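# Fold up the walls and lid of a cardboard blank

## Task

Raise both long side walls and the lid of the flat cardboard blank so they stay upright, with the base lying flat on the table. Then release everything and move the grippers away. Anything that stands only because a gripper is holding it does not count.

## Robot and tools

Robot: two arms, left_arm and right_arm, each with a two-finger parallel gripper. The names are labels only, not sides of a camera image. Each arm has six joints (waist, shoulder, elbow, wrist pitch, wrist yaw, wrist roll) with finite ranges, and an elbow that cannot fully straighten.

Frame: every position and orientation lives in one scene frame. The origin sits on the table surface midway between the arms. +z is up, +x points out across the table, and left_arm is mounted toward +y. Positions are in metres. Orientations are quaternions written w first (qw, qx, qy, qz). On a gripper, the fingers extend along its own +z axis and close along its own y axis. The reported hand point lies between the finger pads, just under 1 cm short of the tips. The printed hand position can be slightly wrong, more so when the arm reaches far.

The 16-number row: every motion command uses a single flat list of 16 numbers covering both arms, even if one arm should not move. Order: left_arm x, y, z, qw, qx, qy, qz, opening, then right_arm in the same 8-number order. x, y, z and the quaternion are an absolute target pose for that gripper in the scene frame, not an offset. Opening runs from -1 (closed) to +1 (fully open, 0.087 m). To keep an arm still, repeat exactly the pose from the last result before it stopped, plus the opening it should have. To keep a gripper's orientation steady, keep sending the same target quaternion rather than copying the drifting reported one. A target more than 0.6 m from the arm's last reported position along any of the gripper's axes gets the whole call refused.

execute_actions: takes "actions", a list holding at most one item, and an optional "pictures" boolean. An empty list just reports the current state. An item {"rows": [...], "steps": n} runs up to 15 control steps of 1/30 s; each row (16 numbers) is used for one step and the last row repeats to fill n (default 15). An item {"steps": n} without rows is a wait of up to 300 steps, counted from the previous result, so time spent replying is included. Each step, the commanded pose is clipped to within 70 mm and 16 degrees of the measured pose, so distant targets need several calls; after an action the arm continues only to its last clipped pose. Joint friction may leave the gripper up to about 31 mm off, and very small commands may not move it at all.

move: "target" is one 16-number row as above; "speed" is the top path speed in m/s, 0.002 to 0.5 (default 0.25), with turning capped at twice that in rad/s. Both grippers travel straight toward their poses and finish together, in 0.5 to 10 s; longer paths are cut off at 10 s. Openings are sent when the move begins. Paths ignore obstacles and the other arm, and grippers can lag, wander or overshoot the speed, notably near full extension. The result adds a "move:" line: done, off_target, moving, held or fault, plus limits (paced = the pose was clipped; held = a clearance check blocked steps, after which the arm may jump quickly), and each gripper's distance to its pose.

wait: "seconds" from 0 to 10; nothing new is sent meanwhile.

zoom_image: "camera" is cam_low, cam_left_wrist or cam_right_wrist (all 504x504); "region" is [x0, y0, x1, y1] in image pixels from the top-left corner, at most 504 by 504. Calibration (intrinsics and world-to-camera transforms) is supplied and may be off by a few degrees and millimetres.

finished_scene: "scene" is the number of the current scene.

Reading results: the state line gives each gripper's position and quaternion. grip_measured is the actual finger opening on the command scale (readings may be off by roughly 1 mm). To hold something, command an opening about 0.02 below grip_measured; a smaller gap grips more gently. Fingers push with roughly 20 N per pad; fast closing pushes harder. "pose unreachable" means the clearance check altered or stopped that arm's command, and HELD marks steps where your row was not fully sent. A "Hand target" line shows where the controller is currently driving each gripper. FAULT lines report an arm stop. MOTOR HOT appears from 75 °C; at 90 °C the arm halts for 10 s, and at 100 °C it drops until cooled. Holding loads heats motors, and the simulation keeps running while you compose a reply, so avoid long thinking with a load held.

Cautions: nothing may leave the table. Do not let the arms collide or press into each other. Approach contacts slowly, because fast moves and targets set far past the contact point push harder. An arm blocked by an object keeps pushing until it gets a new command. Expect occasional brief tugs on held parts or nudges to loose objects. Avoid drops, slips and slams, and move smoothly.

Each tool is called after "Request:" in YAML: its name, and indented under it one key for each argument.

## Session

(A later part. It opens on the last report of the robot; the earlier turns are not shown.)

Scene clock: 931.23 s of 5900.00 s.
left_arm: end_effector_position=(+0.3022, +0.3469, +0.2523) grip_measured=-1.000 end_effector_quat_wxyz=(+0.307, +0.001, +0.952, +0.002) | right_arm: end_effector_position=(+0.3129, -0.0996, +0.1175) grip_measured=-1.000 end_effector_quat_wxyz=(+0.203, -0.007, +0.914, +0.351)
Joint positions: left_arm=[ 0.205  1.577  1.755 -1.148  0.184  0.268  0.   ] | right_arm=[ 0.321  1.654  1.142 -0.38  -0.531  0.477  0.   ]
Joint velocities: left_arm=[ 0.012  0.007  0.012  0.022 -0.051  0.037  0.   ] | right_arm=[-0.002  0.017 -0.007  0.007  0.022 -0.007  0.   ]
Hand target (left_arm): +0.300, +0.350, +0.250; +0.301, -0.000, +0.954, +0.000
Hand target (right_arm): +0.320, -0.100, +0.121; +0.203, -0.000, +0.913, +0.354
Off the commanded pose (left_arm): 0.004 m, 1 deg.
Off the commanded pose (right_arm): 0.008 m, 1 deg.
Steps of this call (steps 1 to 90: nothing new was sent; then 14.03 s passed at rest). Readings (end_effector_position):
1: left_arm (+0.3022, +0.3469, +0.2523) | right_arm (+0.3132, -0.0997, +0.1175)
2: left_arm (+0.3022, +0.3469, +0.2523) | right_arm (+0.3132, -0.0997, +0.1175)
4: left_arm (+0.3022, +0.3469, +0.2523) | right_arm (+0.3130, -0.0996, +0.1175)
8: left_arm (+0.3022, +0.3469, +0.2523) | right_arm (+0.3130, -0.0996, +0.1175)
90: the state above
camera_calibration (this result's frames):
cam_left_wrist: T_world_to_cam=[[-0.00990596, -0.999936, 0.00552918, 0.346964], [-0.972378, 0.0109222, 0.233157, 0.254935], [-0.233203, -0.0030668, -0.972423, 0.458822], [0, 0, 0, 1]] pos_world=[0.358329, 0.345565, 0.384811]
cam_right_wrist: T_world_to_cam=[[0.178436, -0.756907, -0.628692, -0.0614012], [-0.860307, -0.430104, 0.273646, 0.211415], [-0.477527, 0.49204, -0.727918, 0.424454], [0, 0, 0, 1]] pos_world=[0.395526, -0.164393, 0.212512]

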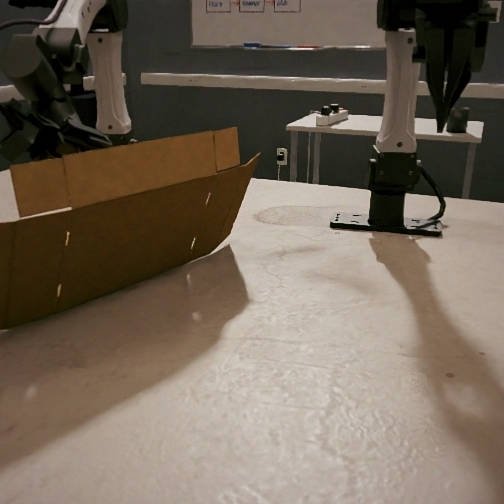

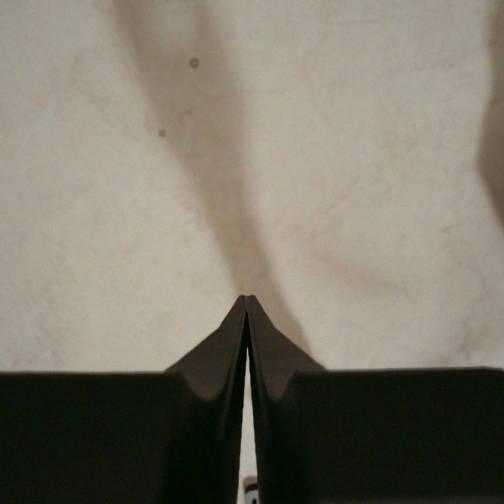

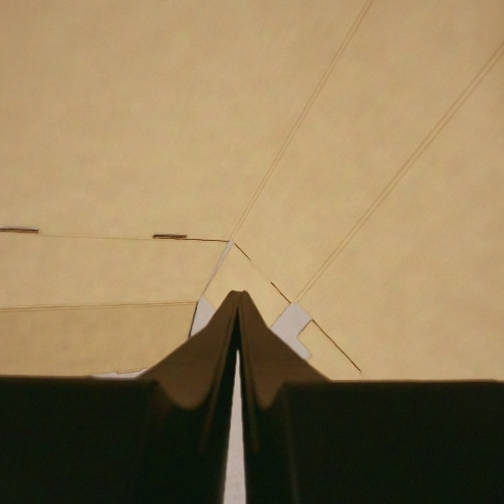

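Request:
move:
  target: [0.3,0.35,0.25,0.3,0,0.95,0,-1,0.32,0.04,0.11,0.2,0,0.9,0.35,-1]
  speed: 0.05

Request:
move:
  target: [0.3,0.35,0.25,0.3,0,0.95,0,-1,0.32,0.06,0.03,0.2,0,0.9,0.35,-1]
  speed: 0.04

Scene clock: 938.33 s of 5900.00 s.
left_arm: end_effector_position=(+0.3022, +0.3469, +0.2523) grip_measured=-1.000 end_effector_quat_wxyz=(+0.307, +0.001, +0.952, +0.002) | right_arm: end_effector_position=(+0.3164, +0.0296, +0.1050) grip_measured=-1.000 end_effector_quat_wxyz=(+0.192, +0.001, +0.918, +0.347)
Joint positions: left_arm=[ 0.205  1.577  1.755 -1.148  0.184  0.268  0.   ] | right_arm=[ 0.635  1.888  1.362 -0.282 -0.321  0.749  0.   ]
Joint velocities: left_arm=[-0.007  0.002  0.012 -0.066  0.022  0.007  0.   ] | right_arm=[-0.017 -0.017 -0.002  0.007  0.081  0.022  0.   ]
Hand target (left_arm): +0.300, +0.350, +0.250; +0.301, -0.000, +0.954, +0.000
Hand target (right_arm): +0.322, +0.039, +0.111; +0.202, +0.000, +0.913, +0.355
Off the commanded pose (left_arm): 0.004 m, 1 deg.
Off the commanded pose (right_arm): 0.012 m, 2 deg.
After step 90, 1.00 s passed at rest.
move: off_target (right_arm)
camera_calibration (this result's frames):
cam_left_wrist: T_world_to_cam=[[-0.00990596, -0.999936, 0.00552918, 0.346964], [-0.972378, 0.0109222, 0.233157, 0.254935], [-0.233203, -0.0030668, -0.972423, 0.458822], [0, 0, 0, 1]] pos_world=[0.358329, 0.345565, 0.384811]
cam_right_wrist: T_world_to_cam=[[0.154409, -0.762166, -0.628698, 0.0355869], [-0.856231, -0.420731, 0.299757, 0.269147], [-0.492977, 0.492025, -0.717555, 0.357244], [0, 0, 0, 1]] pos_world=[0.401071, -0.0354113, 0.198037]

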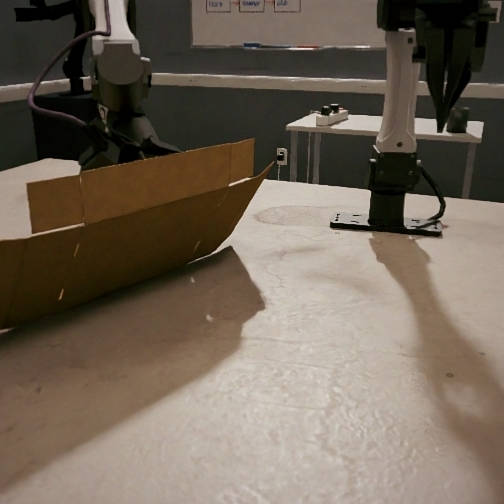

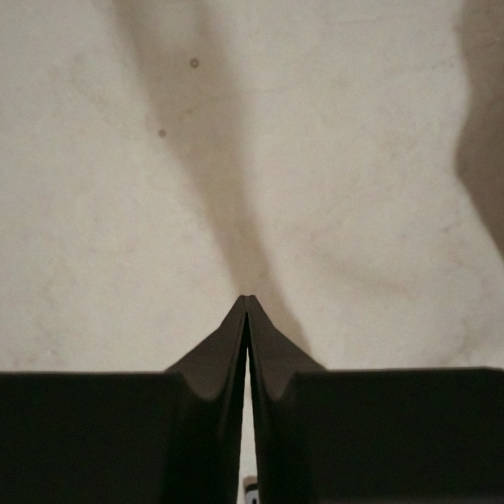

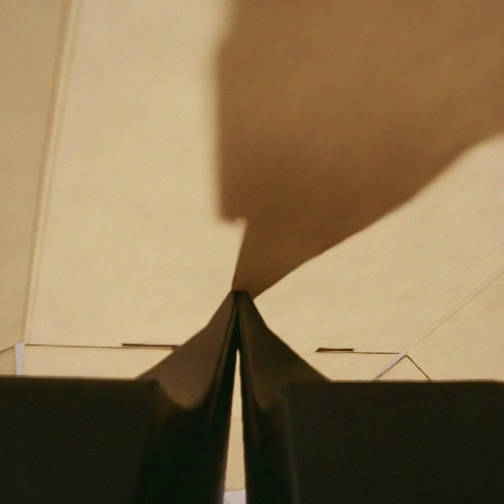

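Scene clock: 940.67 s of 5900.00 s.
left_arm: end_effector_position=(+0.3022, +0.3469, +0.2523) grip_measured=-1.000 end_effector_quat_wxyz=(+0.307, +0.001, +0.952, +0.002) | right_arm: end_effector_position=(+0.3258, +0.0582, +0.0395) grip_measured=-1.000 end_effector_quat_wxyz=(+0.206, -0.002, +0.911, +0.357)
Joint positions: left_arm=[ 0.205  1.577  1.755 -1.148  0.184  0.268  0.   ] | right_arm=[ 0.679  2.053  1.292  0.001 -0.287  0.782  0.   ]
Joint velocities: left_arm=[-0.002  0.007 -0.002  0.007 -0.022  0.022  0.   ] | right_arm=[-0.002 -0.002  0.002  0.11  -0.037  0.022  0.   ]
Hand target (left_arm): +0.300, +0.350, +0.250; +0.301, -0.000, +0.954, +0.000
Hand target (right_arm): +0.321, +0.060, +0.031; +0.203, -0.000, +0.913, +0.355
Off the commanded pose (left_arm): 0.004 m, 1 deg.
Off the commanded pose (right_arm): 0.011 m, 1 deg.
move: off_target (right_arm)
camera_calibration (this result's frames):
cam_left_wrist: T_world_to_cam=[[-0.00990596, -0.999936, 0.00552918, 0.346964], [-0.972378, 0.0109222, 0.233157, 0.254935], [-0.233203, -0.0030668, -0.972423, 0.458822], [0, 0, 0, 1]] pos_world=[0.358329, 0.345565, 0.384811]
cam_right_wrist: T_world_to_cam=[[0.172966, -0.749169, -0.639398, 0.00834375], [-0.86601, -0.424909, 0.263589, 0.313674], [-0.469158, 0.508133, -0.722282, 0.292311], [0, 0, 0, 1]] pos_world=[0.407342, -0.00899883, 0.133785]

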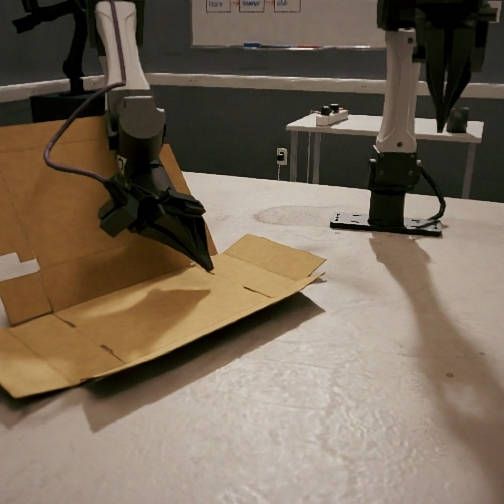

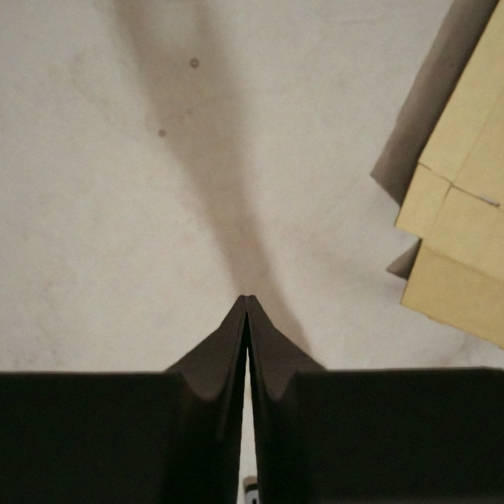

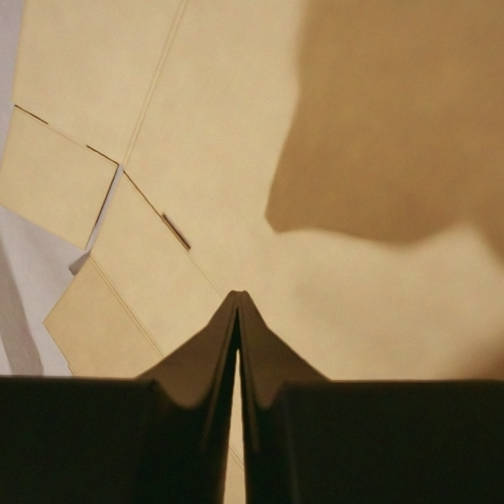

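Request:
move:
  target: [0.3,0.15,0.42,0.5,0,0.87,0,-1,0.33,0.06,0.0,0.2,0,0.9,0.35,-1]
  speed: 0.1

Scene clock: 946.70 s of 5900.00 s.
left_arm: end_effector_position=(+0.2933, +0.1576, +0.4183) grip_measured=-1.000 end_effector_quat_wxyz=(+0.498, +0.001, +0.867, -0.004) | right_arm: end_effector_position=(+0.3344, +0.0666, +0.0202) grip_measured=-1.000 end_effector_quat_wxyz=(+0.215, -0.006, +0.905, +0.368)
Joint positions: left_arm=[-0.543  1.564  2.272 -1.274 -0.357 -0.225  0.   ] | right_arm=[ 0.679  2.124  1.292  0.103 -0.296  0.782  0.   ]
Joint velocities: left_arm=[ 0.002  0.012  0.007 -0.007  0.037 -0.022  0.   ] | right_arm=[ 0.002  0.017  0.012 -0.037  0.037 -0.007  0.   ]
Hand target (left_arm): +0.294, +0.154, +0.419; +0.497, -0.001, +0.868, -0.004
Hand target (right_arm): +0.330, +0.060, +0.001; +0.203, +0.000, +0.913, +0.355
Off the commanded pose (left_arm): 0.010 m, 0 deg.
Off the commanded pose (right_arm): 0.022 m, 2 deg.
move: off_target (right_arm)
camera_calibration (this result's frames):
cam_left_wrist: T_world_to_cam=[[-0.0177922, -0.999789, 0.0102415, 0.156944], [-0.983111, 0.0156275, -0.182343, 0.38579], [0.182144, -0.0133128, -0.983182, 0.501899], [0, 0, 0, 1]] pos_world=[0.290649, 0.157564, 0.562196]
cam_right_wrist: T_world_to_cam=[[0.190552, -0.732629, -0.65341, -0.00582748], [-0.868727, -0.435821, 0.235316, 0.33201], [-0.457169, 0.522795, -0.719502, 0.27313], [0, 0, 0, 1]] pos_world=[0.414403, -0.00236364, 0.114583]

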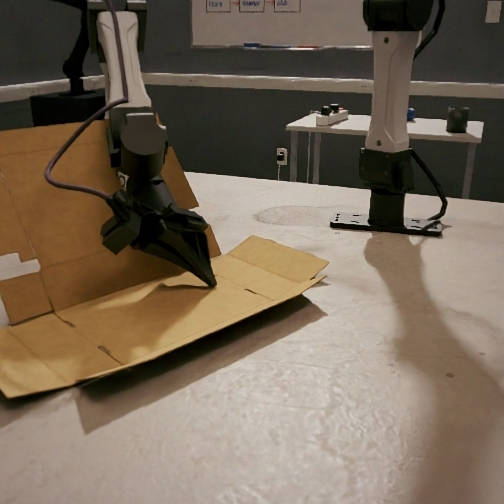

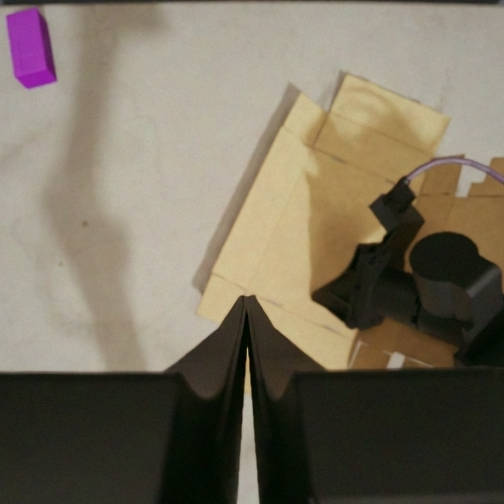

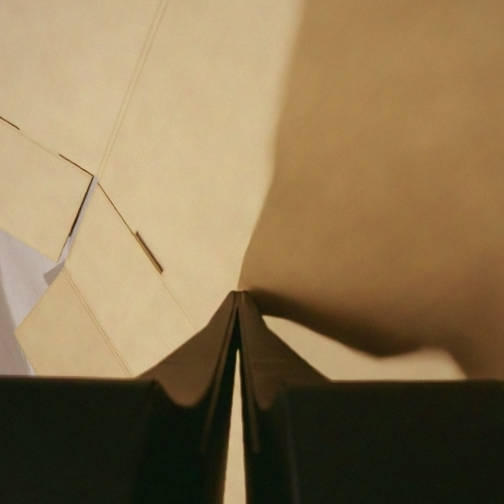

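Request:
move:
  target: [0.52,0.24,0.12,0.08,-0.05,0.865,-0.49,-1,0.40,0.05,0.07,0.447,-0.456,0.717,0.285,0.4]
  speed: 0.15

Request:
move:
  target: [0.50,0.20,0.02,0.08,-0.05,0.865,-0.49,-1,0.437,0.073,-0.015,0.447,-0.456,0.717,0.285,0.4]
  speed: 0.08

Request:
move:
  target: [0.47,0.14,0.03,0.08,-0.05,0.865,-0.49,-1,0.437,0.073,-0.015,0.447,-0.456,0.717,0.285,0.4]
  speed: 0.04

Scene clock: 963.30 s of 5900.00 s.
left_arm: end_effector_position=(+0.5194, +0.2291, +0.1184) grip_measured=-1.000 end_effector_quat_wxyz=(+0.182, -0.117, +0.843, -0.493) | right_arm: end_effector_position=(+0.3869, +0.0466, +0.0541) grip_measured=+0.400 end_effector_quat_wxyz=(+0.424, -0.456, +0.729, +0.285)
Joint positions: left_arm=[ 0.123  2.804  2.847 -1.155  1.047 -0.302  0.   ] | right_arm=[ 0.603  2.105  1.342  0.191 -0.489 -0.261  0.061]
Joint velocities: left_arm=[-0.017  0.002  0.002  0.022  0.022 -0.081  0.   ] | right_arm=[-0.007 -0.002 -0.007 -0.066  0.007 -0.007 -0.001]
Hand target (left_arm): +0.525, +0.235, +0.126; +0.200, -0.113, +0.838, -0.495
Hand target (right_arm): +0.399, +0.048, +0.070; +0.446, -0.456, +0.716, +0.284
Off the commanded pose (left_arm): 0.011 m, 14 deg.
Off the commanded pose (right_arm): 0.021 m, 3 deg.
elbow stopped short (left arm): the move would have taken joint 3 (elbow) straighter than the controller allows; a more bent joint 3 avoids this.
After step 90, 8.60 s passed at rest.
move: off_target (left_arm, right_arm)
camera_calibration (this result's frames):
cam_left_wrist: T_world_to_cam=[[0.00979289, -0.47719, 0.878745, -0.00131511], [-0.911497, 0.357106, 0.204079, 0.391143], [-0.41119, -0.802972, -0.431461, 0.59059], [0, 0, 0, 1]] pos_world=[0.599383, 0.333921, 0.176148]
cam_right_wrist: T_world_to_cam=[[0.910926, -0.412512, -0.00695605, -0.336968], [-0.406646, -0.894869, -0.18398, 0.226289], [0.069669, 0.17042, -0.982905, 0.158825], [0, 0, 0, 1]] pos_world=[0.387907, 0.0364287, 0.195399]

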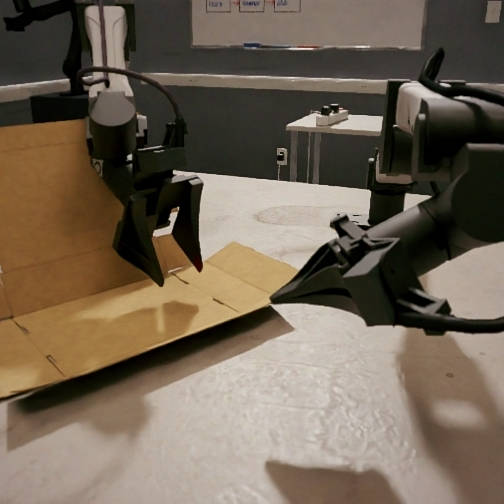

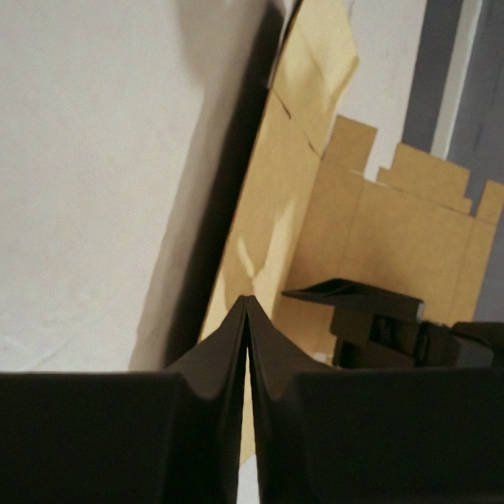

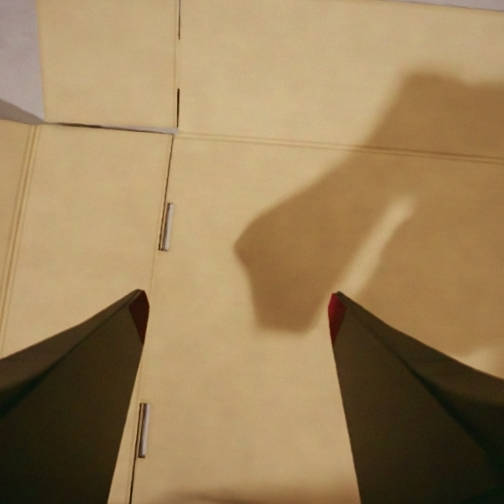

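Scene clock: 965.17 s of 5900.00 s.
left_arm: end_effector_position=(+0.5026, +0.2062, +0.0238) grip_measured=-1.000 end_effector_quat_wxyz=(+0.120, -0.082, +0.857, -0.495) | right_arm: end_effector_position=(+0.4343, +0.0856, +0.0229) grip_measured=+0.400 end_effector_quat_wxyz=(+0.475, -0.463, +0.686, +0.301)
Joint positions: left_arm=[ 0.082  2.975  2.847 -1.207  1.052 -0.127  0.   ] | right_arm=[ 0.603  2.363  1.528  0.395 -0.529 -0.261  0.061]
Joint velocities: left_arm=[-0.012 -0.012 -0.002 -0.051  0.007 -0.081  0.   ] | right_arm=[-0.027  0.012  0.002 -0.081 -0.022 -0.037  0.001]
Hand target (left_arm): +0.501, +0.201, +0.020; +0.118, -0.072, +0.861, -0.489
Hand target (right_arm): +0.436, +0.071, -0.013; +0.446, -0.456, +0.715, +0.285
Off the commanded pose (left_arm): 0.008 m, 6 deg.
Off the commanded pose (right_arm): 0.040 m, 5 deg.
elbow stopped short (left arm): the move would have taken joint 3 (elbow) straighter than the controller allows; a more bent joint 3 avoids this.
move: off_target (left_arm, right_arm)
camera_calibration (this result's frames):
cam_left_wrist: T_world_to_cam=[[0.0148438, -0.486602, 0.873498, 0.0705518], [-0.842509, 0.464376, 0.273008, 0.344832], [-0.538478, -0.739982, -0.403074, 0.574706], [0, 0, 0, 1]] pos_world=[0.598943, 0.299471, 0.0758799]
cam_right_wrist: T_world_to_cam=[[0.922669, -0.382385, 0.0496279, -0.373238], [-0.351129, -0.886401, -0.301663, 0.252497], [0.159342, 0.260909, -0.952122, 0.07084], [0, 0, 0, 1]] pos_world=[0.421746, 0.0626101, 0.16214]

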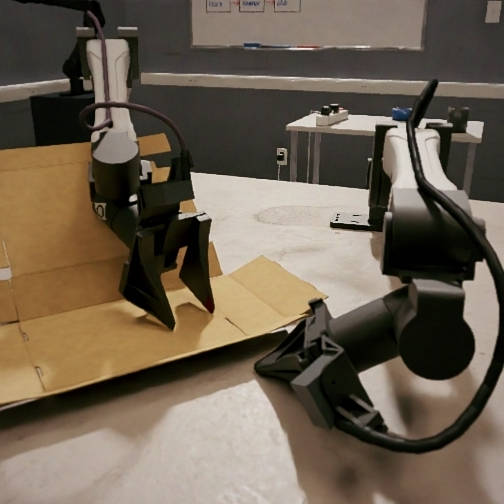

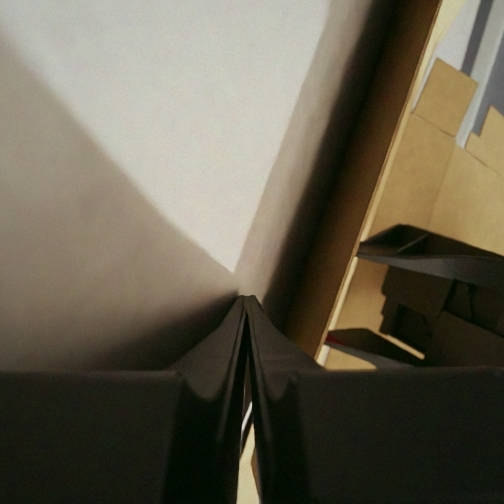

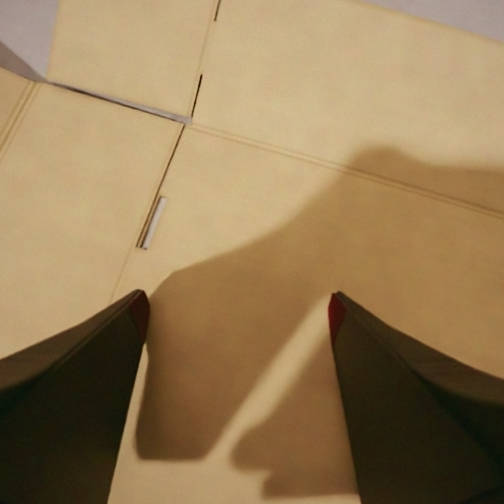

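Scene clock: 967.23 s of 5900.00 s.
left_arm: end_effector_position=(+0.4714, +0.1553, +0.0231) grip_measured=-1.000 end_effector_quat_wxyz=(+0.080, -0.061, +0.866, -0.490) | right_arm: end_effector_position=(+0.4347, +0.0858, +0.0232) grip_measured=+0.400 end_effector_quat_wxyz=(+0.476, -0.462, +0.684, +0.302)
Joint positions: left_arm=[-0.009  2.72   2.346 -0.993  1.028 -0.145  0.   ] | right_arm=[ 0.603  2.364  1.528  0.4   -0.531 -0.261  0.061]
Joint velocities: left_arm=[-0.002 -0.012 -0.027  0.022  0.007 -0.051  0.   ] | right_arm=[ 0.002 -0.007  0.002  0.022 -0.037 -0.066  0.   ]
Hand target (left_arm): +0.469, +0.140, +0.030; +0.079, -0.050, +0.866, -0.492
Hand target (right_arm): +0.435, +0.072, -0.014; +0.447, -0.455, +0.716, +0.285
Off the commanded pose (left_arm): 0.017 m, 1 deg.
Off the commanded pose (right_arm): 0.040 m, 5 deg.
move: off_target (left_arm, right_arm)
camera_calibration (this result's frames):
cam_left_wrist: T_world_to_cam=[[0.0215915, -0.500493, 0.865471, 0.0459801], [-0.789224, 0.522877, 0.322064, 0.307035], [-0.613726, -0.690005, -0.383711, 0.547245], [0, 0, 0, 1]] pos_world=[0.577184, 0.240073, 0.0713048]
cam_right_wrist: T_world_to_cam=[[0.9231, -0.381282, 0.0501119, -0.373798], [-0.349332, -0.885871, -0.305285, 0.252145], [0.160792, 0.264303, -0.950942, 0.06998], [0, 0, 0, 1]] pos_world=[0.421883, 0.0623503, 0.162255]

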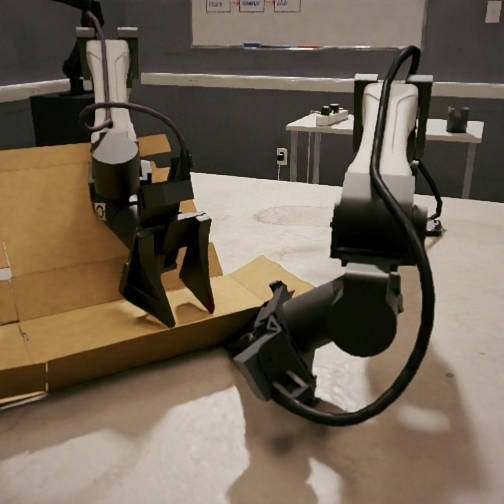

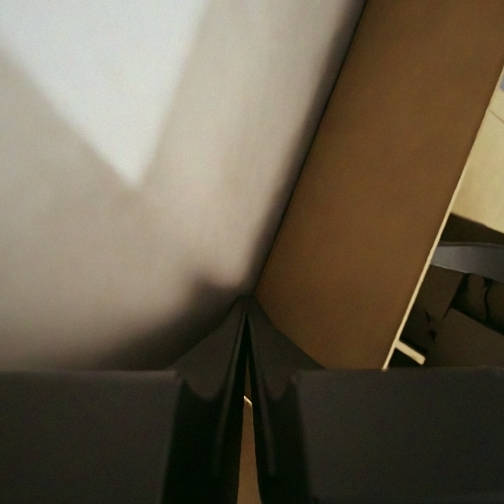

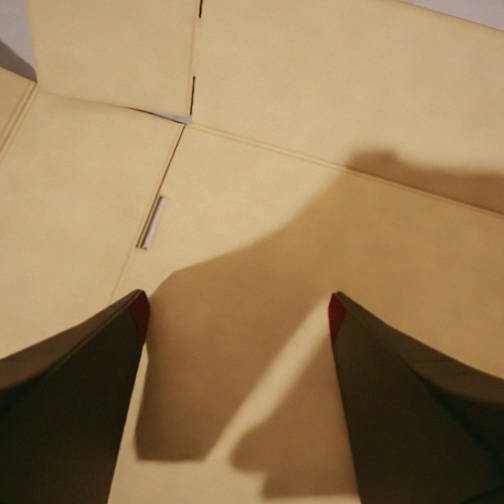

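Request:
move:
  target: [0.47,0.15,0.06,0.08,-0.05,0.865,-0.49,-1,0.437,0.073,-0.015,0.447,-0.456,0.717,0.285,0.4]
  speed: 0.03

Request:
move:
  target: [0.45,0.10,0.065,0.08,-0.05,0.865,-0.49,-1,0.437,0.073,-0.015,0.447,-0.456,0.717,0.285,0.4]
  speed: 0.03

Scene clock: 974.50 s of 5900.00 s.
left_arm: end_effector_position=(+0.4705, +0.1583, +0.0308) grip_measured=-1.000 end_effector_quat_wxyz=(+0.077, -0.062, +0.873, -0.477) | right_arm: end_effector_position=(+0.4347, +0.0864, +0.0241) grip_measured=+0.400 end_effector_quat_wxyz=(+0.478, -0.463, +0.682, +0.303)
Joint positions: left_arm=[-0.009  2.72   2.394 -1.058  0.997 -0.134  0.   ] | right_arm=[ 0.603  2.364  1.528  0.405 -0.534 -0.261  0.061]
Joint velocities: left_arm=[-0.002 -0.007 -0.002  0.007 -0.037  0.007  0.   ] | right_arm=[-0.007 -0.002 -0.007  0.022  0.081 -0.081 -0.002]
Hand target (left_arm): +0.469, +0.150, +0.059; +0.081, -0.050, +0.866, -0.491
Hand target (right_arm): +0.435, +0.072, -0.014; +0.447, -0.455, +0.715, +0.285
Off the commanded pose (left_arm): 0.030 m, 2 deg.
Off the commanded pose (right_arm): 0.041 m, 6 deg.
After step 90, 2.47 s passed at rest.
move: off_target (left_arm, right_arm)
camera_calibration (this result's frames):
cam_left_wrist: T_world_to_cam=[[0.0300381, -0.526447, 0.849677, 0.0414887], [-0.786052, 0.512649, 0.345418, 0.301699], [-0.61743, -0.678266, -0.398416, 0.55214], [0, 0, 0, 1]] pos_world=[0.576813, 0.241674, 0.0805169]
cam_right_wrist: T_world_to_cam=[[0.923994, -0.378907, 0.0516168, -0.3743], [-0.345923, -0.885729, -0.309551, 0.251619], [0.16301, 0.268168, -0.949481, 0.0694096], [0, 0, 0, 1]] pos_world=[0.421577, 0.0624281, 0.163112]

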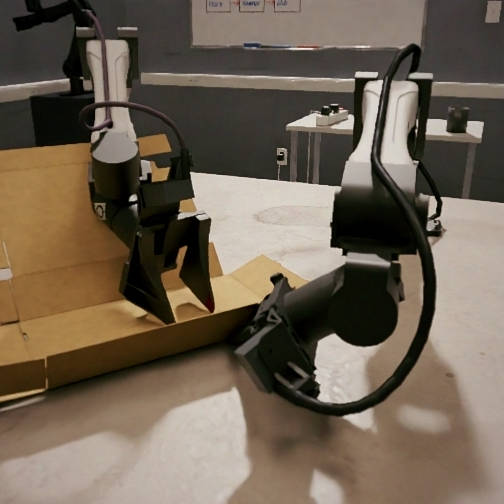

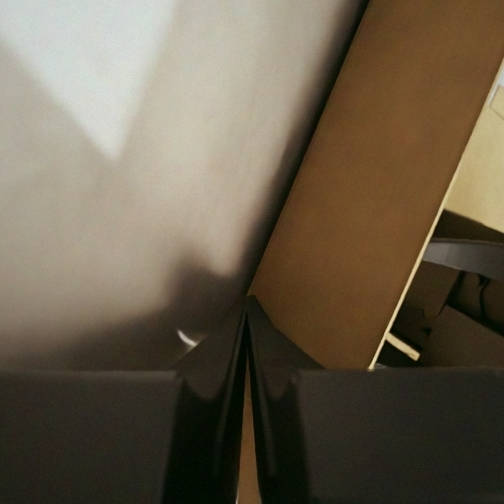

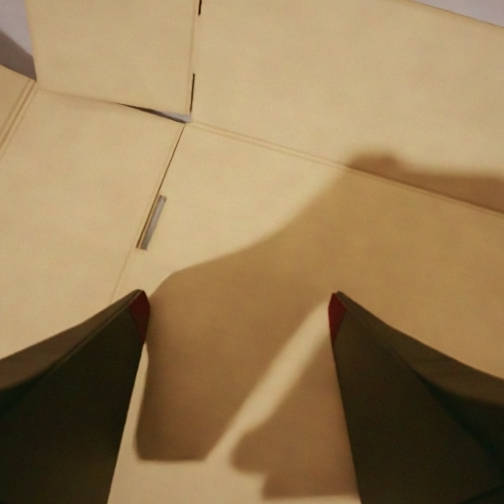

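Scene clock: 977.10 s of 5900.00 s.
left_arm: end_effector_position=(+0.4718, +0.1392, +0.0332) grip_measured=-1.000 end_effector_quat_wxyz=(+0.117, -0.061, +0.887, -0.442) | right_arm: end_effector_position=(+0.4392, +0.0809, +0.0240) grip_measured=+0.400 end_effector_quat_wxyz=(+0.479, -0.459, +0.685, +0.301)
Joint positions: left_arm=[-0.06   2.549  2.111 -0.777  0.9   -0.251  0.   ] | right_arm=[ 0.591  2.364  1.528  0.403 -0.536 -0.26   0.061]
Joint velocities: left_arm=[-0.002  0.012 -0.022  0.022 -0.007 -0.081  0.   ] | right_arm=[-0.002  0.022  0.007  0.007  0.007  0.007 -0.001]
Hand target (left_arm): +0.451, +0.103, +0.063; +0.078, -0.050, +0.867, -0.489
Hand target (right_arm): +0.435, +0.072, -0.014; +0.447, -0.456, +0.715, +0.285
Off the commanded pose (left_arm): 0.055 m, 8 deg.
Off the commanded pose (right_arm): 0.040 m, 5 deg.
move: off_target (left_arm, right_arm)
camera_calibration (this result's frames):
cam_left_wrist: T_world_to_cam=[[-0.00118637, -0.592352, 0.805679, 0.0547233], [-0.828233, 0.452071, 0.331152, 0.340561], [-0.560382, -0.666897, -0.491142, 0.51545], [0, 0, 0, 1]] pos_world=[0.570978, 0.22221, 0.0962922]
cam_right_wrist: T_world_to_cam=[[0.919879, -0.388974, 0.0502228, -0.377804], [-0.356056, -0.88192, -0.308937, 0.252362], [0.164461, 0.266302, -0.949756, 0.0695067], [0, 0, 0, 1]] pos_world=[0.425957, 0.057097, 0.162952]

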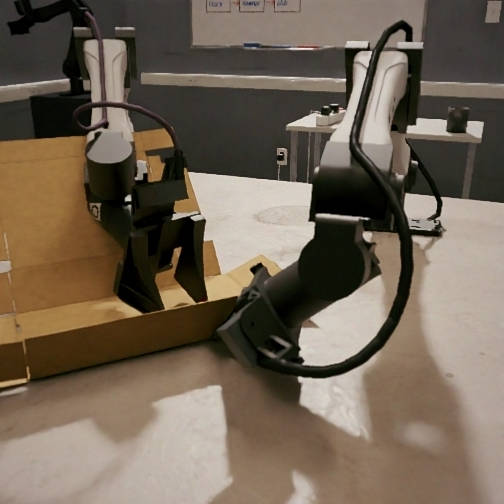

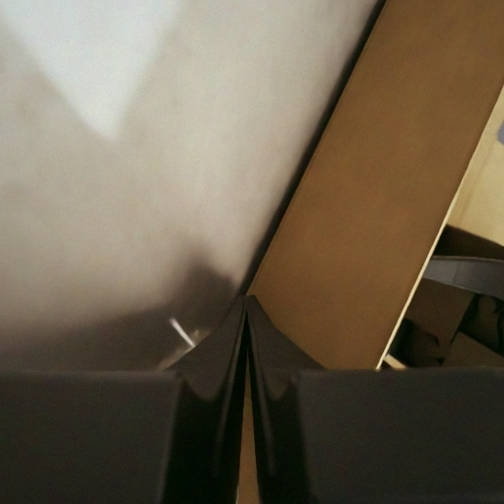

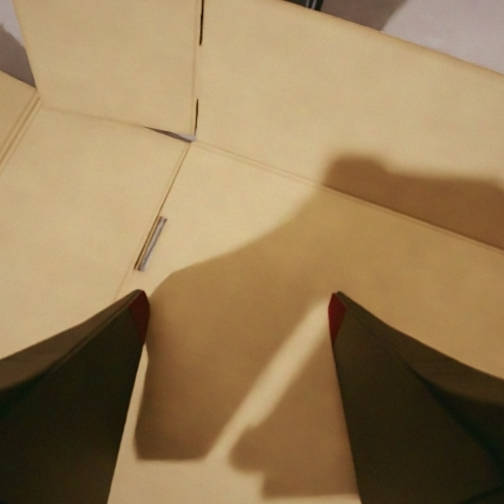

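Request:
move:
  target: [0.50,0.19,0.03,0.08,-0.05,0.865,-0.49,-1,0.437,0.073,-0.015,0.447,-0.456,0.717,0.285,0.4]
  speed: 0.05

Request:
move:
  target: [0.49,0.15,0.08,0.08,-0.05,0.865,-0.49,-1,0.437,0.073,-0.015,0.447,-0.456,0.717,0.285,0.4]
  speed: 0.03

Scene clock: 985.13 s of 5900.00 s.
left_arm: end_effector_position=(+0.4999, +0.1864, +0.0279) grip_measured=-1.000 end_effector_quat_wxyz=(+0.110, -0.069, +0.864, -0.486) | right_arm: end_effector_position=(+0.4405, +0.0803, +0.0237) grip_measured=+0.400 end_effector_quat_wxyz=(+0.480, -0.458, +0.686, +0.298)
Joint positions: left_arm=[ 0.042  2.96   2.848 -1.221  1.026 -0.132  0.   ] | right_arm=[ 0.59   2.365  1.528  0.407 -0.529 -0.26   0.061]
Joint velocities: left_arm=[-0.022  0.017  0.002 -0.037  0.007  0.007  0.   ] | right_arm=[ 0.002 -0.007 -0.017 -0.051  0.007  0.007  0.001]
Hand target (left_arm): +0.499, +0.190, +0.030; +0.113, -0.068, +0.862, -0.489
Hand target (right_arm): +0.435, +0.072, -0.014; +0.447, -0.455, +0.716, +0.285
Off the commanded pose (left_arm): 0.004 m, 4 deg.
Off the commanded pose (right_arm): 0.040 m, 5 deg.
elbow stopped short (left arm): the move would have taken joint 3 (elbow) straighter than the controller allows; a more bent joint 3 avoids this.
After step 90, 3.23 s passed at rest.
move: off_target (left_arm, right_arm)
camera_calibration (this result's frames):
cam_left_wrist: T_world_to_cam=[[0.00546866, -0.507824, 0.861444, 0.0663349], [-0.825573, 0.483807, 0.290447, 0.338119], [-0.564268, -0.712773, -0.4166, 0.568495], [0, 0, 0, 1]] pos_world=[0.599563, 0.27531, 0.0814857]
cam_right_wrist: T_world_to_cam=[[0.917262, -0.39467, 0.0535343, -0.377739], [-0.360632, -0.880057, -0.308939, 0.254074], [0.169043, 0.264072, -0.949574, 0.067316], [0, 0, 0, 1]] pos_world=[0.426734, 0.0567412, 0.162637]

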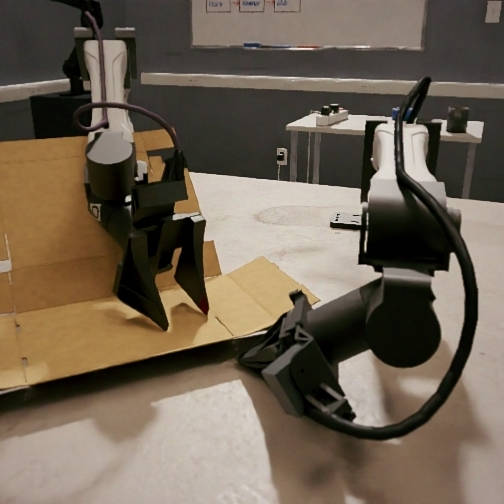

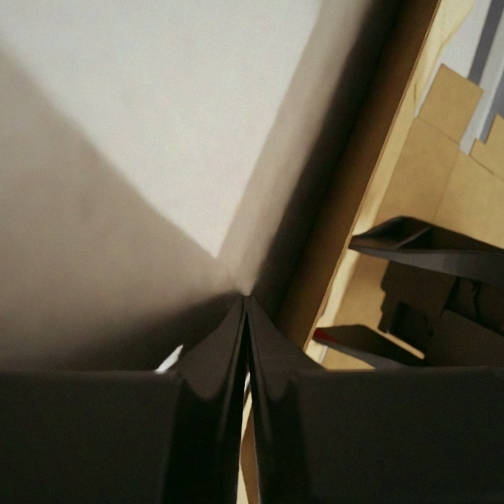

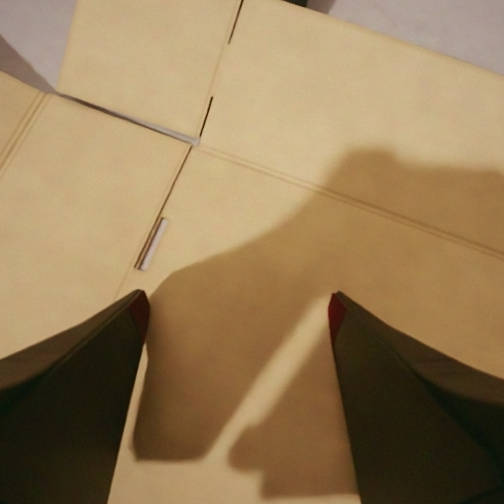

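Scene clock: 987.53 s of 5900.00 s.
left_arm: end_effector_position=(+0.4896, +0.1603, +0.0532) grip_measured=-1.000 end_effector_quat_wxyz=(+0.086, -0.066, +0.868, -0.485) | right_arm: end_effector_position=(+0.4408, +0.0804, +0.0233) grip_measured=+0.400 end_effector_quat_wxyz=(+0.481, -0.457, +0.686, +0.298)
Joint positions: left_arm=[-0.005  2.909  2.848 -1.285  1.014 -0.163  0.   ] | right_arm=[ 0.59   2.367  1.528  0.409 -0.528 -0.26   0.061]
Joint velocities: left_arm=[-0.012 -0.007 -0.002 -0.022  0.051 -0.007  0.   ] | right_arm=[-0.012 -0.012  0.002  0.022 -0.037 -0.066 -0.   ]
Hand target (left_arm): +0.488, +0.150, +0.079; +0.092, -0.057, +0.864, -0.491
Hand target (right_arm): +0.435, +0.072, -0.014; +0.447, -0.455, +0.716, +0.285
Off the commanded pose (left_arm): 0.029 m, 2 deg.
Off the commanded pose (right_arm): 0.039 m, 5 deg.
elbow stopped short (left arm): the move would have taken joint 3 (elbow) straighter than the controller allows; a more bent joint 3 avoids this.
move: off_target (left_arm, right_arm)
camera_calibration (this result's frames):
cam_left_wrist: T_world_to_cam=[[0.02529, -0.510598, 0.859447, 0.0222333], [-0.799022, 0.506336, 0.324327, 0.316483], [-0.60077, -0.69492, -0.395174, 0.568521], [0, 0, 0, 1]] pos_world=[0.593865, 0.246182, 0.102912]
cam_right_wrist: T_world_to_cam=[[0.91689, -0.395459, 0.05408, -0.377738], [-0.361112, -0.879603, -0.309672, 0.254287], [0.170031, 0.264406, -0.949304, 0.0663959], [0, 0, 0, 1]] pos_world=[0.426881, 0.0567365, 0.162204]

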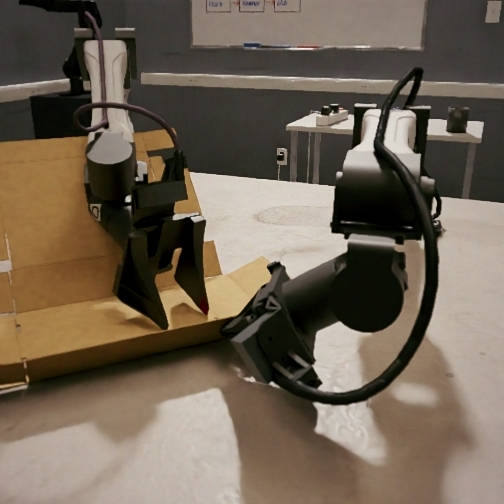

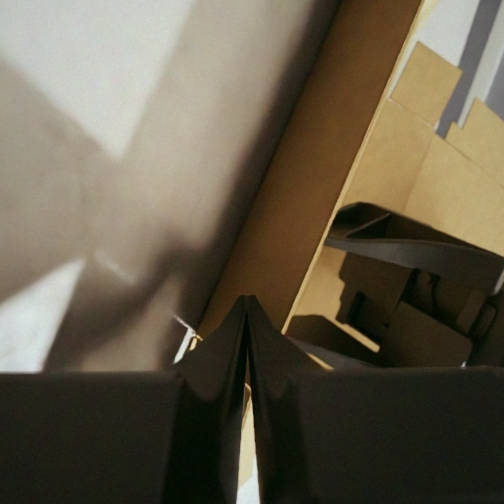

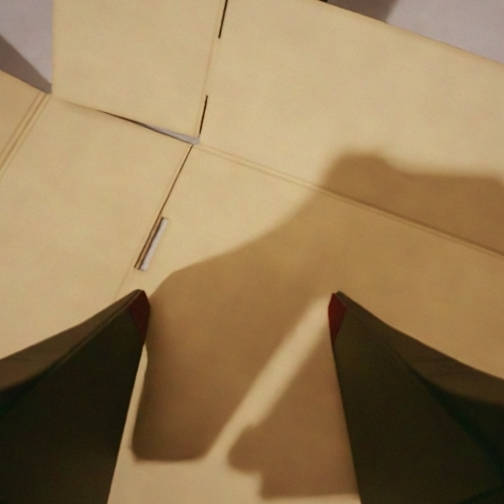

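Request:
move:
  target: [0.42,0.30,0.10,0.08,-0.05,0.865,-0.49,-1,0.437,0.073,-0.015,0.447,-0.456,0.717,0.285,0.4]
  speed: 0.1

Request:
move:
  target: [0.42,0.30,0.10,0.08,-0.05,0.865,-0.49,-1,0.30,0.06,-0.015,0.447,-0.456,0.717,0.285,0.4]
  speed: 0.05

Request:
move:
  target: [0.42,0.30,0.10,0.08,-0.05,0.865,-0.49,-1,0.34,0.06,0.06,0.447,-0.456,0.717,0.285,0.4]
  speed: 0.05

Scene clock: 995.57 s of 5900.00 s.
left_arm: end_effector_position=(+0.4267, +0.3005, +0.0904) grip_measured=-1.000 end_effector_quat_wxyz=(+0.127, -0.079, +0.867, -0.476) | right_arm: end_effector_position=(+0.4396, +0.0813, +0.0231) grip_measured=+0.400 end_effector_quat_wxyz=(+0.480, -0.459, +0.684, +0.302)
Joint positions: left_arm=[ 0.291  2.699  2.594 -1.562  1.027  0.283  0.   ] | right_arm=[ 0.59   2.368  1.528  0.412 -0.537 -0.26   0.061]
Joint velocities: left_arm=[-0.007  0.007 -0.012 -0.007 -0.022  0.007  0.   ] | right_arm=[-0.022  0.002 -0.017 -0.051 -0.051  0.051  0.   ]
Hand target (left_arm): +0.422, +0.300, +0.099; +0.126, -0.077, +0.867, -0.475
Hand target (right_arm): +0.435, +0.072, -0.014; +0.447, -0.455, +0.715, +0.285
Off the commanded pose (left_arm): 0.012 m, 7 deg.
Off the commanded pose (right_arm): 0.039 m, 6 deg.
joint sent to its limit (left arm) — the command would take joint 4 (wrist pitch) past its lower limit, so that joint was sent only as far as its limit.
After step 90, 3.00 s passed at rest.
move: off_target (left_arm, right_arm)
camera_calibration (this result's frames):
cam_left_wrist: T_world_to_cam=[[0.00925848, -0.524257, 0.85151, 0.0750644], [-0.847062, 0.44843, 0.285299, 0.224545], [-0.531413, -0.723924, -0.439926, 0.62602], [0, 0, 0, 1]] pos_world=[0.522183, 0.39185, 0.147422]
cam_right_wrist: T_world_to_cam=[[0.920051, -0.388448, 0.0511322, -0.378202], [-0.354725, -0.881281, -0.312272, 0.252003], [0.166363, 0.269168, -0.948616, 0.0674039], [0, 0, 0, 1]] pos_world=[0.426144, 0.0570309, 0.161972]

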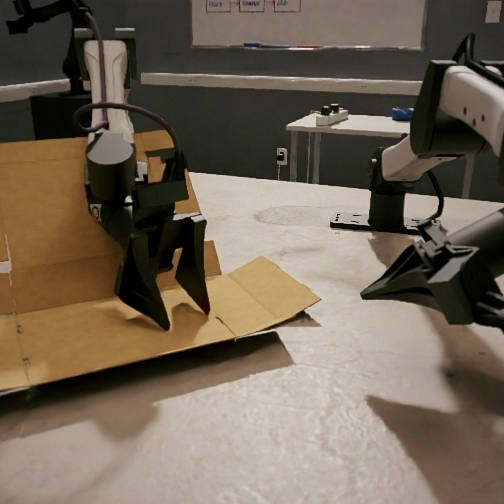

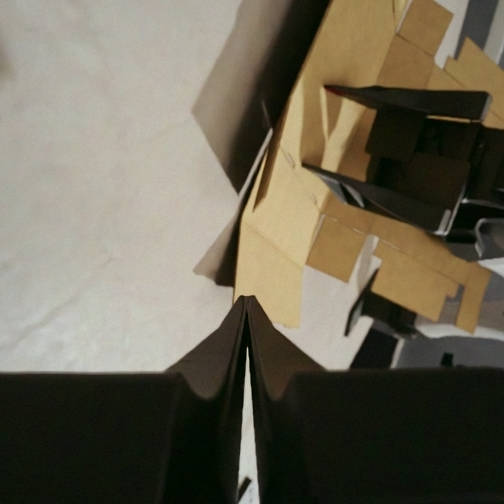

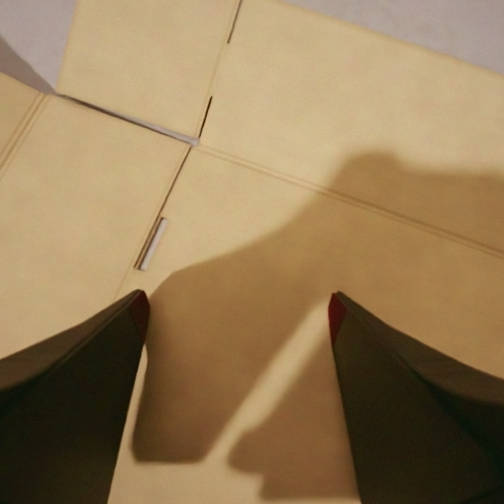

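Scene clock: 998.80 s of 5900.00 s.
left_arm: end_effector_position=(+0.4249, +0.2999, +0.0897) grip_measured=-1.000 end_effector_quat_wxyz=(+0.125, -0.078, +0.867, -0.477) | right_arm: end_effector_position=(+0.3290, +0.0728, +0.0210) grip_measured=+0.400 end_effector_quat_wxyz=(+0.506, -0.441, +0.684, +0.285)
Joint positions: left_arm=[ 0.291  2.694  2.58  -1.563  1.027  0.291  0.   ] | right_arm=[ 0.749  2.112  0.976  0.783 -0.335 -0.179  0.061]
Joint velocities: left_arm=[-0.007  0.002 -0.002 -0.022 -0.037  0.007  0.   ] | right_arm=[ 0.012  0.017 -0.012  0.022 -0.037  0.022 -0.001]
Hand target (left_arm): +0.420, +0.300, +0.099; +0.125, -0.077, +0.867, -0.477
Hand target (right_arm): +0.300, +0.062, -0.015; +0.447, -0.455, +0.716, +0.285
Off the commanded pose (left_arm): 0.011 m, 6 deg.
Off the commanded pose (right_arm): 0.048 m, 8 deg.
joint sent to its limit (left arm) — the command would take joint 4 (wrist pitch) past its lower limit, so that joint was sent only as far as its limit.
move: off_target (left_arm, right_arm)
camera_calibration (this result's frames):
cam_left_wrist: T_world_to_cam=[[0.00905189, -0.523056, 0.85225, 0.0750729], [-0.84455, 0.452333, 0.286583, 0.22117], [-0.5354, -0.722362, -0.437653, 0.625342], [0, 0, 0, 1]] pos_world=[0.520917, 0.390949, 0.146319]
cam_right_wrist: T_world_to_cam=[[0.89424, -0.440571, 0.0789428, -0.267856], [-0.39067, -0.854361, -0.342702, 0.215123], [0.21843, 0.275617, -0.936122, 0.0682119], [0, 0, 0, 1]] pos_world=[0.30867, 0.0469832, 0.158723]

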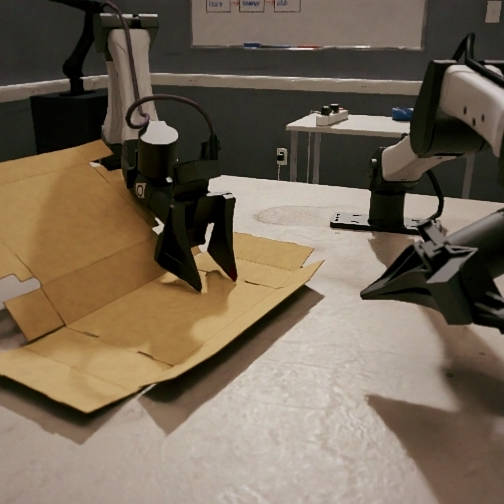

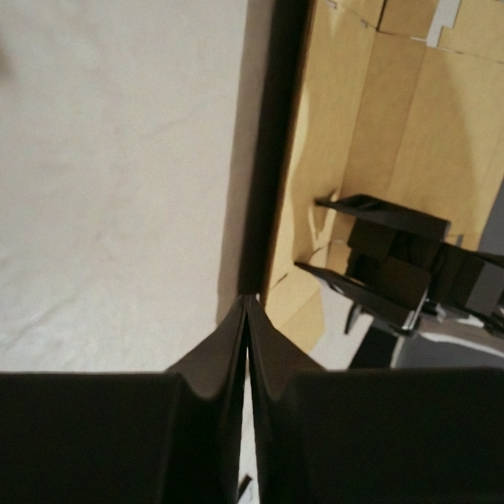

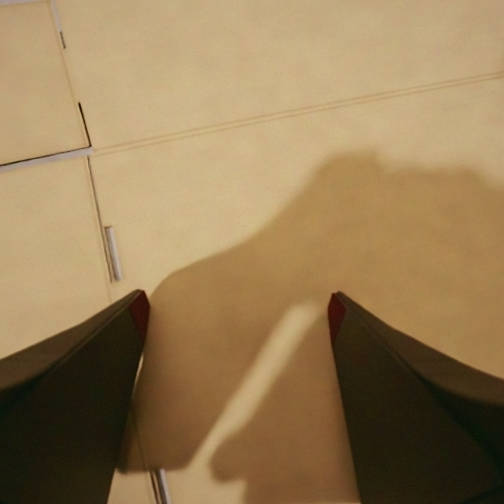

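Scene clock: 1000.70 s of 5900.00 s.
left_arm: end_effector_position=(+0.4249, +0.2999, +0.0897) grip_measured=-1.000 end_effector_quat_wxyz=(+0.125, -0.078, +0.867, -0.477) | right_arm: end_effector_position=(+0.3296, +0.0578, +0.0393) grip_measured=+0.400 end_effector_quat_wxyz=(+0.427, -0.455, +0.728, +0.284)
Joint positions: left_arm=[ 0.291  2.694  2.58  -1.563  1.027  0.291  0.   ] | right_arm=[ 0.708  2.011  1.107  0.364 -0.397 -0.2    0.061]
Joint velocities: left_arm=[ 0.012  0.007 -0.007 -0.051 -0.007 -0.007  0.   ] | right_arm=[-0.002 -0.012  0.002  0.037  0.022 -0.007 -0.   ]
Hand target (left_arm): +0.420, +0.300, +0.099; +0.125, -0.077, +0.867, -0.477
Hand target (right_arm): +0.339, +0.059, +0.060; +0.446, -0.455, +0.716, +0.285
Off the commanded pose (left_arm): 0.011 m, 6 deg.
Off the commanded pose (right_arm): 0.023 m, 3 deg.
joint sent to its limit (left arm) — the command would take joint 4 (wrist pitch) past its lower limit, so that joint was sent only as far as its limit.
move: off_target (left_arm, right_arm)
camera_calibration (this result's frames):
cam_left_wrist: T_world_to_cam=[[0.00905189, -0.523056, 0.85225, 0.0750729], [-0.84455, 0.452333, 0.286583, 0.22117], [-0.5354, -0.722362, -0.437653, 0.625342], [0, 0, 0, 1]] pos_world=[0.520917, 0.390949, 0.146319]
cam_right_wrist: T_world_to_cam=[[0.910152, -0.414268, -0.00230082, -0.280089], [-0.407177, -0.893522, -0.189275, 0.210568], [0.0763548, 0.173206, -0.981921, 0.14394], [0, 0, 0, 1]] pos_world=[0.329672, 0.0471842, 0.180549]

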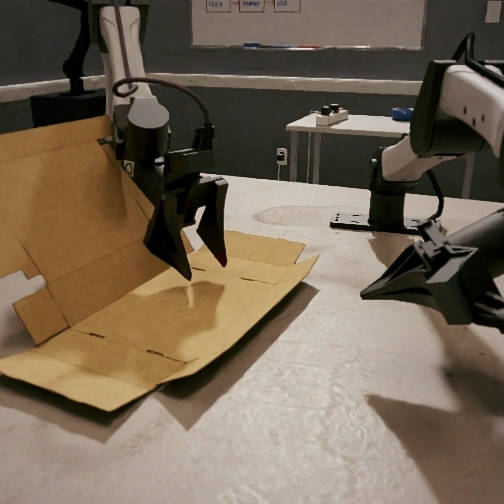

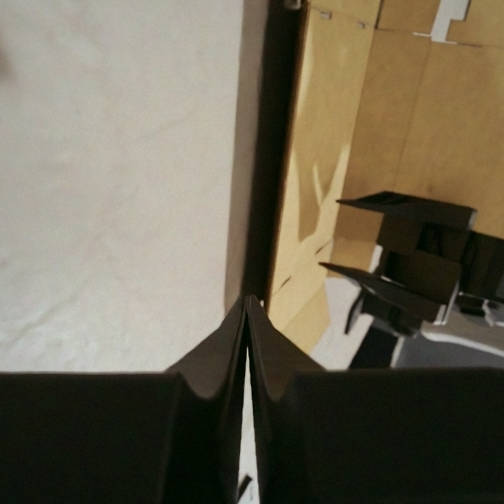

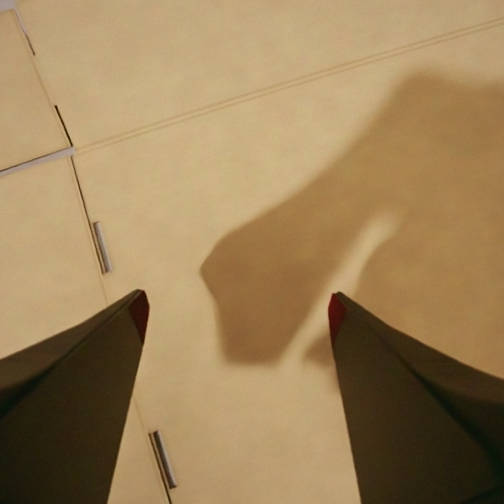

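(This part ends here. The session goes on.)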